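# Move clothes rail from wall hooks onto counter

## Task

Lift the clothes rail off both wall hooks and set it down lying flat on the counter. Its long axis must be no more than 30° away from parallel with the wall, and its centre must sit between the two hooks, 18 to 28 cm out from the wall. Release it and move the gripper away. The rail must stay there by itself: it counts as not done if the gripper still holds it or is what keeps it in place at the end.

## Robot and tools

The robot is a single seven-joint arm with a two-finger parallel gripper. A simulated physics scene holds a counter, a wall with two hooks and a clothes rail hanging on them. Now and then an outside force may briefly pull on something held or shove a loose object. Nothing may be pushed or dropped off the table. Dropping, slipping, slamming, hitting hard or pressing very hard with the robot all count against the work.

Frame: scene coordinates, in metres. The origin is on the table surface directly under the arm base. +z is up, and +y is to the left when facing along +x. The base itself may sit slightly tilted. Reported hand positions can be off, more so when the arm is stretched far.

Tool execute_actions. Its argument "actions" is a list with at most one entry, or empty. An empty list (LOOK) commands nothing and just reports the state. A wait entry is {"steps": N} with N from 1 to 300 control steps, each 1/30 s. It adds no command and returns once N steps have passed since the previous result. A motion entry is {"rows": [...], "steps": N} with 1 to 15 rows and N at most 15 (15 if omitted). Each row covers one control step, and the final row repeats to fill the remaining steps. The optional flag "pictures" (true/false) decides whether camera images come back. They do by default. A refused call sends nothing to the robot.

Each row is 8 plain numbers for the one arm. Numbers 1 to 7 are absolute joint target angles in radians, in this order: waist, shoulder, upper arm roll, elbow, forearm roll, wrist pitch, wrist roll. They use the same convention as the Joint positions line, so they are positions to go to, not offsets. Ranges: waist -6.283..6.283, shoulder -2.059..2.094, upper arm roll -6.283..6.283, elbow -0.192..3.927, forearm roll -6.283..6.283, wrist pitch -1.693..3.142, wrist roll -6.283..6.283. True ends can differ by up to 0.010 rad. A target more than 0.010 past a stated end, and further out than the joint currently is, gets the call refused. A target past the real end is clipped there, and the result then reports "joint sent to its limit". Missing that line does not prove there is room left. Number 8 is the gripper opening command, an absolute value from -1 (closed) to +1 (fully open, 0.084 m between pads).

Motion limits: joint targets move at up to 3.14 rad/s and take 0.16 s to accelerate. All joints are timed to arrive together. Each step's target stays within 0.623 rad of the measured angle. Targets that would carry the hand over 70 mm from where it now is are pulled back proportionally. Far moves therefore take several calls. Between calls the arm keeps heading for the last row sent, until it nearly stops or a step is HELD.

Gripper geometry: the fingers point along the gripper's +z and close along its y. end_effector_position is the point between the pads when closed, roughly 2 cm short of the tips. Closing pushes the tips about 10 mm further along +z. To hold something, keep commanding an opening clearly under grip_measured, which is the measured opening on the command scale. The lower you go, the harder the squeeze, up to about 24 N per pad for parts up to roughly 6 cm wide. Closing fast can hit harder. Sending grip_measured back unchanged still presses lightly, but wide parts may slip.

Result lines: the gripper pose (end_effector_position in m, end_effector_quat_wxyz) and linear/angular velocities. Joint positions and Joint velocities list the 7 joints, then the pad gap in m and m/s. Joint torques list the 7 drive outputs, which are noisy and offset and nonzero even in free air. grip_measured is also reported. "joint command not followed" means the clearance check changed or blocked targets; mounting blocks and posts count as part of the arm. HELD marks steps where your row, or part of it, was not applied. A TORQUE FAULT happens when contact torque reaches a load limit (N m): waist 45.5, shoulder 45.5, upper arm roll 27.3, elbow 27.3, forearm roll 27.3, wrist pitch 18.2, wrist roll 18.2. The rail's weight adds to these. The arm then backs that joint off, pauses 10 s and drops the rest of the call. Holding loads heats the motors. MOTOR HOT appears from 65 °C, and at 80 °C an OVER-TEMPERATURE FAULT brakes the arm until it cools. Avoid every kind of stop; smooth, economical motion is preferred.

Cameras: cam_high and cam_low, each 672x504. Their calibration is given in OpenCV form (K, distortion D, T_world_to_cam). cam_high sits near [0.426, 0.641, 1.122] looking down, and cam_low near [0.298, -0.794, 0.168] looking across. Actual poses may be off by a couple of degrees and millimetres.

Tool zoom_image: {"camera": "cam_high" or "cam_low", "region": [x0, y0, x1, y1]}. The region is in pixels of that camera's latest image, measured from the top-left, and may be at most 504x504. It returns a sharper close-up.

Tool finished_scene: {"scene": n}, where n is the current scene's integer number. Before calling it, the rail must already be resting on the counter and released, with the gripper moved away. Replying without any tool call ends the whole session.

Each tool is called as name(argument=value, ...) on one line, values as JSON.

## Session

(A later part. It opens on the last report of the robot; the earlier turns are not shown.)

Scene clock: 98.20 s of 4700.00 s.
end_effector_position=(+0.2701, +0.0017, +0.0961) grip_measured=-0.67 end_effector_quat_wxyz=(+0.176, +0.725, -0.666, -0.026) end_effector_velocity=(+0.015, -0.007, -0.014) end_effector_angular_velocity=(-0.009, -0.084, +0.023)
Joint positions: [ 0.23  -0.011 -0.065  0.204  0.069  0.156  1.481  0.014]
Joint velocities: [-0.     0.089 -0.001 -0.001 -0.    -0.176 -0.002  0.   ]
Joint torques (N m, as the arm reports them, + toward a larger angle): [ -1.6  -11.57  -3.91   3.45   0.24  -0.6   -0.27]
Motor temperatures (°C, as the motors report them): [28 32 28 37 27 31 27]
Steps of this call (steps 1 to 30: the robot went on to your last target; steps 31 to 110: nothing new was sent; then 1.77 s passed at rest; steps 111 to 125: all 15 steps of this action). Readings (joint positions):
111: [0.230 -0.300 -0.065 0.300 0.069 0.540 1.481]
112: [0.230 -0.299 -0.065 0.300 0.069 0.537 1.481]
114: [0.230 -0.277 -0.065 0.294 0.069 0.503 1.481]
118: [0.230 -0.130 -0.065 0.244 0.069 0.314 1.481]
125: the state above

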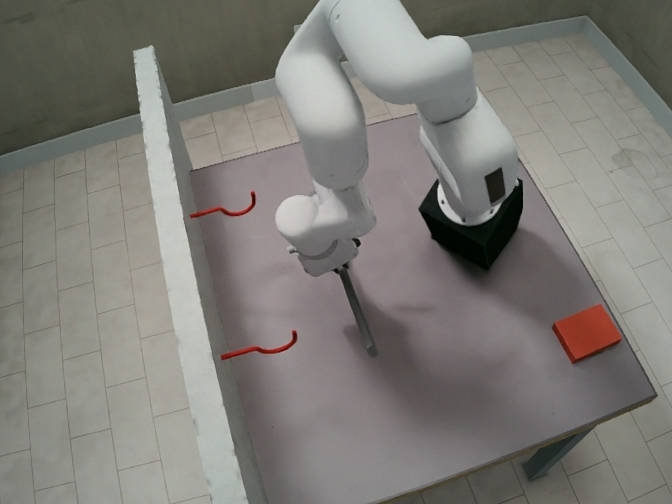

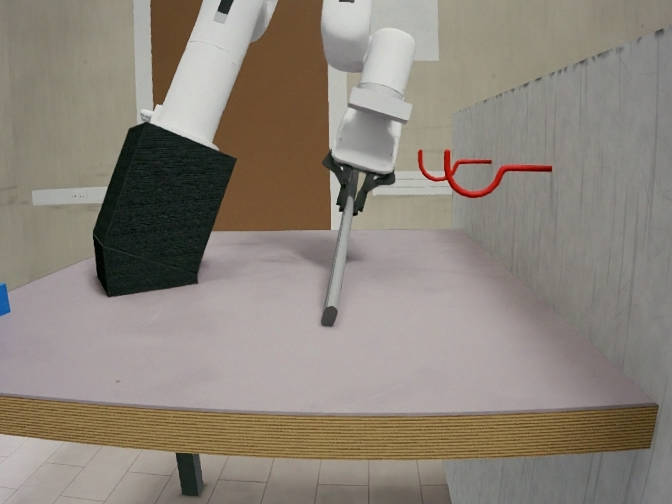

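execute_actions(actions=[{"rows":[[0.33,0.2,-0.065,0.2,0.069,-0.06,1.481,-1]],"steps":15}])

Scene clock: 106.73 s of 4700.00 s.
end_effector_position=(+0.2458, +0.0113, +0.0588) grip_measured=-0.67 end_effector_quat_wxyz=(+0.181, +0.757, -0.627, -0.026) end_effector_velocity=(-0.001, +0.002, -0.006) end_effector_angular_velocity=(+0.003, -0.008, +0.019)
Joint positions: [ 0.328  0.195 -0.065  0.2    0.069 -0.056  1.481  0.014]
Joint velocities: [ 0.018  0.035 -0.001  0.001  0.    -0.045  0.001  0.   ]
Joint torques (N m, as the arm reports them, + toward a larger angle): [ -2.78 -11.64  -3.64   0.54   0.41  -0.64  -0.48]
Motor temperatures (°C, as the motors report them): [28 31 28 35 27 31 27]
Steps of this call (steps 1 to 30: the robot went on to your last target; steps 31 to 100: nothing new was sent; then 4.70 s passed at rest; steps 101 to 115: all 15 steps of this action). Readings (joint positions):
101: [0.230 0.000 -0.065 0.200 0.069 0.140 1.481]
102: [0.231 0.002 -0.065 0.200 0.069 0.137 1.481]
104: [0.246 0.032 -0.067 0.201 0.069 0.103 1.481]
108: [0.308 0.157 -0.063 0.198 0.069 -0.012 1.481]
115: the state above

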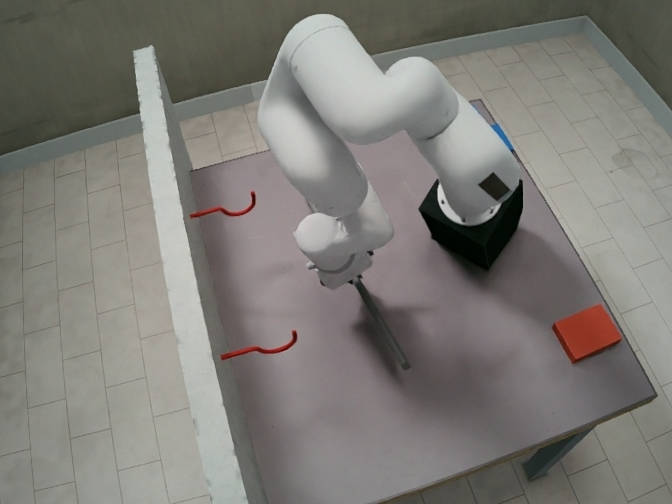

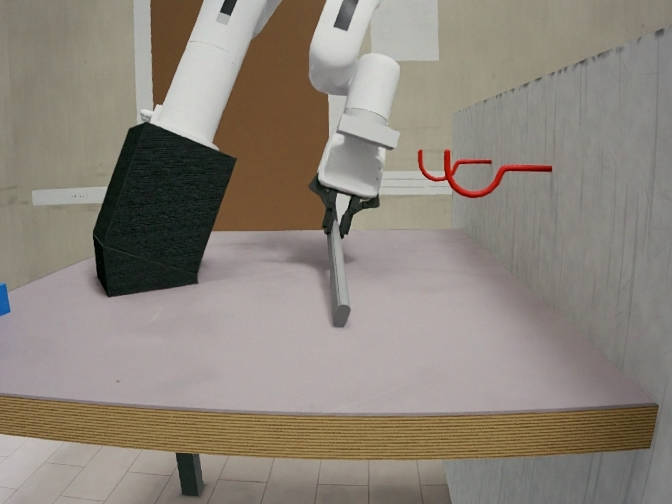

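execute_actions(actions=[{"rows":[[0.33,0.33,-0.065,0.26,0.069,-0.13,1.481,-1]],"steps":12}], pictures=false)

Scene clock: 111.33 s of 4700.00 s.
end_effector_position=(+0.2482, +0.0048, +0.0366) grip_measured=-0.67 end_effector_quat_wxyz=(+0.186, +0.759, -0.624, -0.022) end_effector_velocity=(+0.007, -0.002, -0.009) end_effector_angular_velocity=(-0.003, -0.015, +0.003)
Joint positions: [ 0.33   0.324 -0.065  0.257  0.069 -0.127  1.481  0.014]
Joint velocities: [-0.001  0.048 -0.     0.028  0.    -0.035  0.002  0.   ]
Joint torques (N m, as the arm reports them, + toward a larger angle): [ -1.63 -12.79  -4.11  -0.94   0.51  -0.84  -0.37]
Motor temperatures (°C, as the motors report them): [28 31 28 33 27 30 27]
Steps of this call (steps 1 to 15: the robot went on to your last target; steps 16 to 90: nothing new was sent; then 1.20 s passed at rest; steps 91 to 102: all 12 steps of this action). Readings (joint positions):
91: [0.330 0.200 -0.065 0.200 0.069 -0.060 1.481]
92: [0.330 0.202 -0.065 0.201 0.069 -0.061 1.481]
94: [0.330 0.231 -0.065 0.215 0.069 -0.079 1.481]
98: [0.330 0.308 -0.065 0.250 0.069 -0.117 1.481]
102: the state above

Release.

execute_actions(actions=[{"rows":[[0.33,0.33,-0.065,0.26,0.069,-0.13,1.481,1]],"steps":15}])

Scene clock: 114.07 s of 4700.00 s.
end_effector_position=(+0.2487, +0.0046, +0.0356) grip_measured=+1.00 end_effector_quat_wxyz=(+0.186, +0.759, -0.624, -0.021) end_effector_velocity=(-0.000, -0.001, +0.000) end_effector_angular_velocity=(-0.001, +0.000, -0.000)
Joint positions: [ 0.33   0.33  -0.065  0.26   0.069 -0.13   1.481  0.084]
Joint velocities: [-0.001  0.    -0.001 -0.     0.    -0.    -0.001  0.   ]
Joint torques (N m, as the arm reports them, + toward a larger angle): [ -1.97 -12.11  -4.11  -0.32   0.45  -0.5   -0.41]
Motor temperatures (°C, as the motors report them): [28 31 28 33 27 30 27]
Steps of this call (steps 1 to 15: the robot went on to your last target; steps 16 to 67: nothing new was sent; steps 68 to 82: all 15 steps of this action). Readings (joint positions):
68: [0.330 0.330 -0.065 0.260 0.069 -0.130 1.481]
69: [0.330 0.330 -0.065 0.260 0.069 -0.130 1.481]
71: [0.330 0.330 -0.065 0.260 0.069 -0.130 1.481]
75: [0.330 0.330 -0.065 0.260 0.069 -0.130 1.481]
82: the state above

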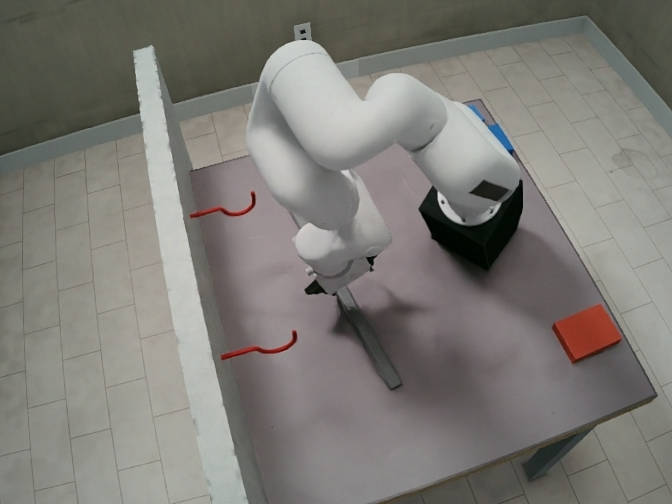

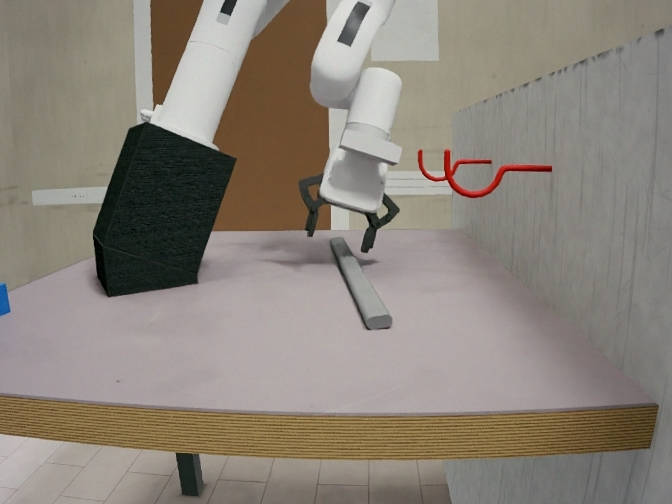

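Flat on the counter. Move clear.

execute_actions(actions=[{"rows":[[0.33,-0.2,-0.065,0.3,0.069,0.4,1.481,1]],"steps":15}])

Scene clock: 116.60 s of 4700.00 s.
end_effector_position=(+0.3198, +0.0525, +0.1243) grip_measured=+1.00 end_effector_quat_wxyz=(+0.148, +0.762, -0.630, -0.030) end_effector_velocity=(+0.024, +0.039, +0.095) end_effector_angular_velocity=(+0.058, +0.020, -0.004)
Joint positions: [ 0.33  -0.16  -0.065  0.299  0.069  0.354  1.481  0.084]
Joint velocities: [ 0.    -0.441  0.002  0.023  0.     0.473  0.001 -0.   ]
Joint torques (N m, as the arm reports them, + toward a larger angle): [-0.88 -5.12 -2.88  3.9   0.28 -0.25 -0.33]
Motor temperatures (°C, as the motors report them): [28 31 28 33 27 30 27]
Steps of this call (steps 1 to 15: the robot went on to your last target; steps 16 to 61: nothing new was sent; steps 62 to 76: all 15 steps of this action). Readings (joint positions):
62: [0.330 0.330 -0.065 0.260 0.069 -0.130 1.481]
63: [0.330 0.328 -0.065 0.260 0.069 -0.127 1.481]
65: [0.330 0.299 -0.065 0.260 0.069 -0.093 1.481]
69: [0.330 0.114 -0.065 0.278 0.069 0.086 1.481]
76: the state above

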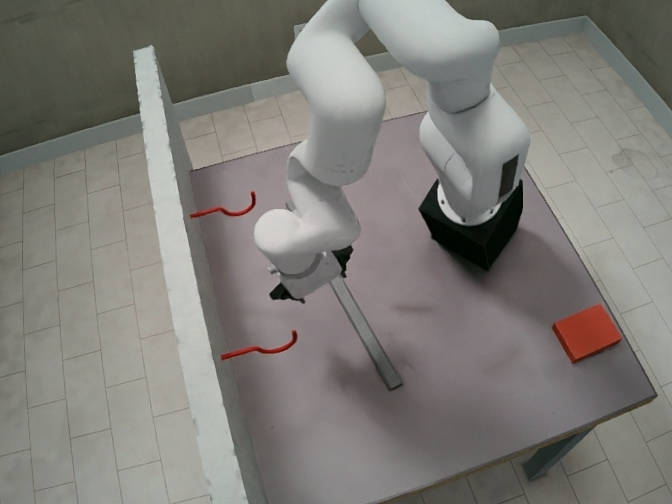

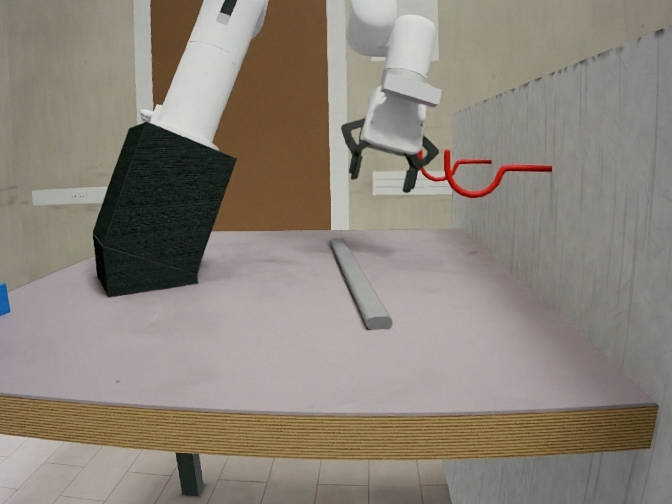

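finished_scene(scene=1)

The scene is finished: the task was done.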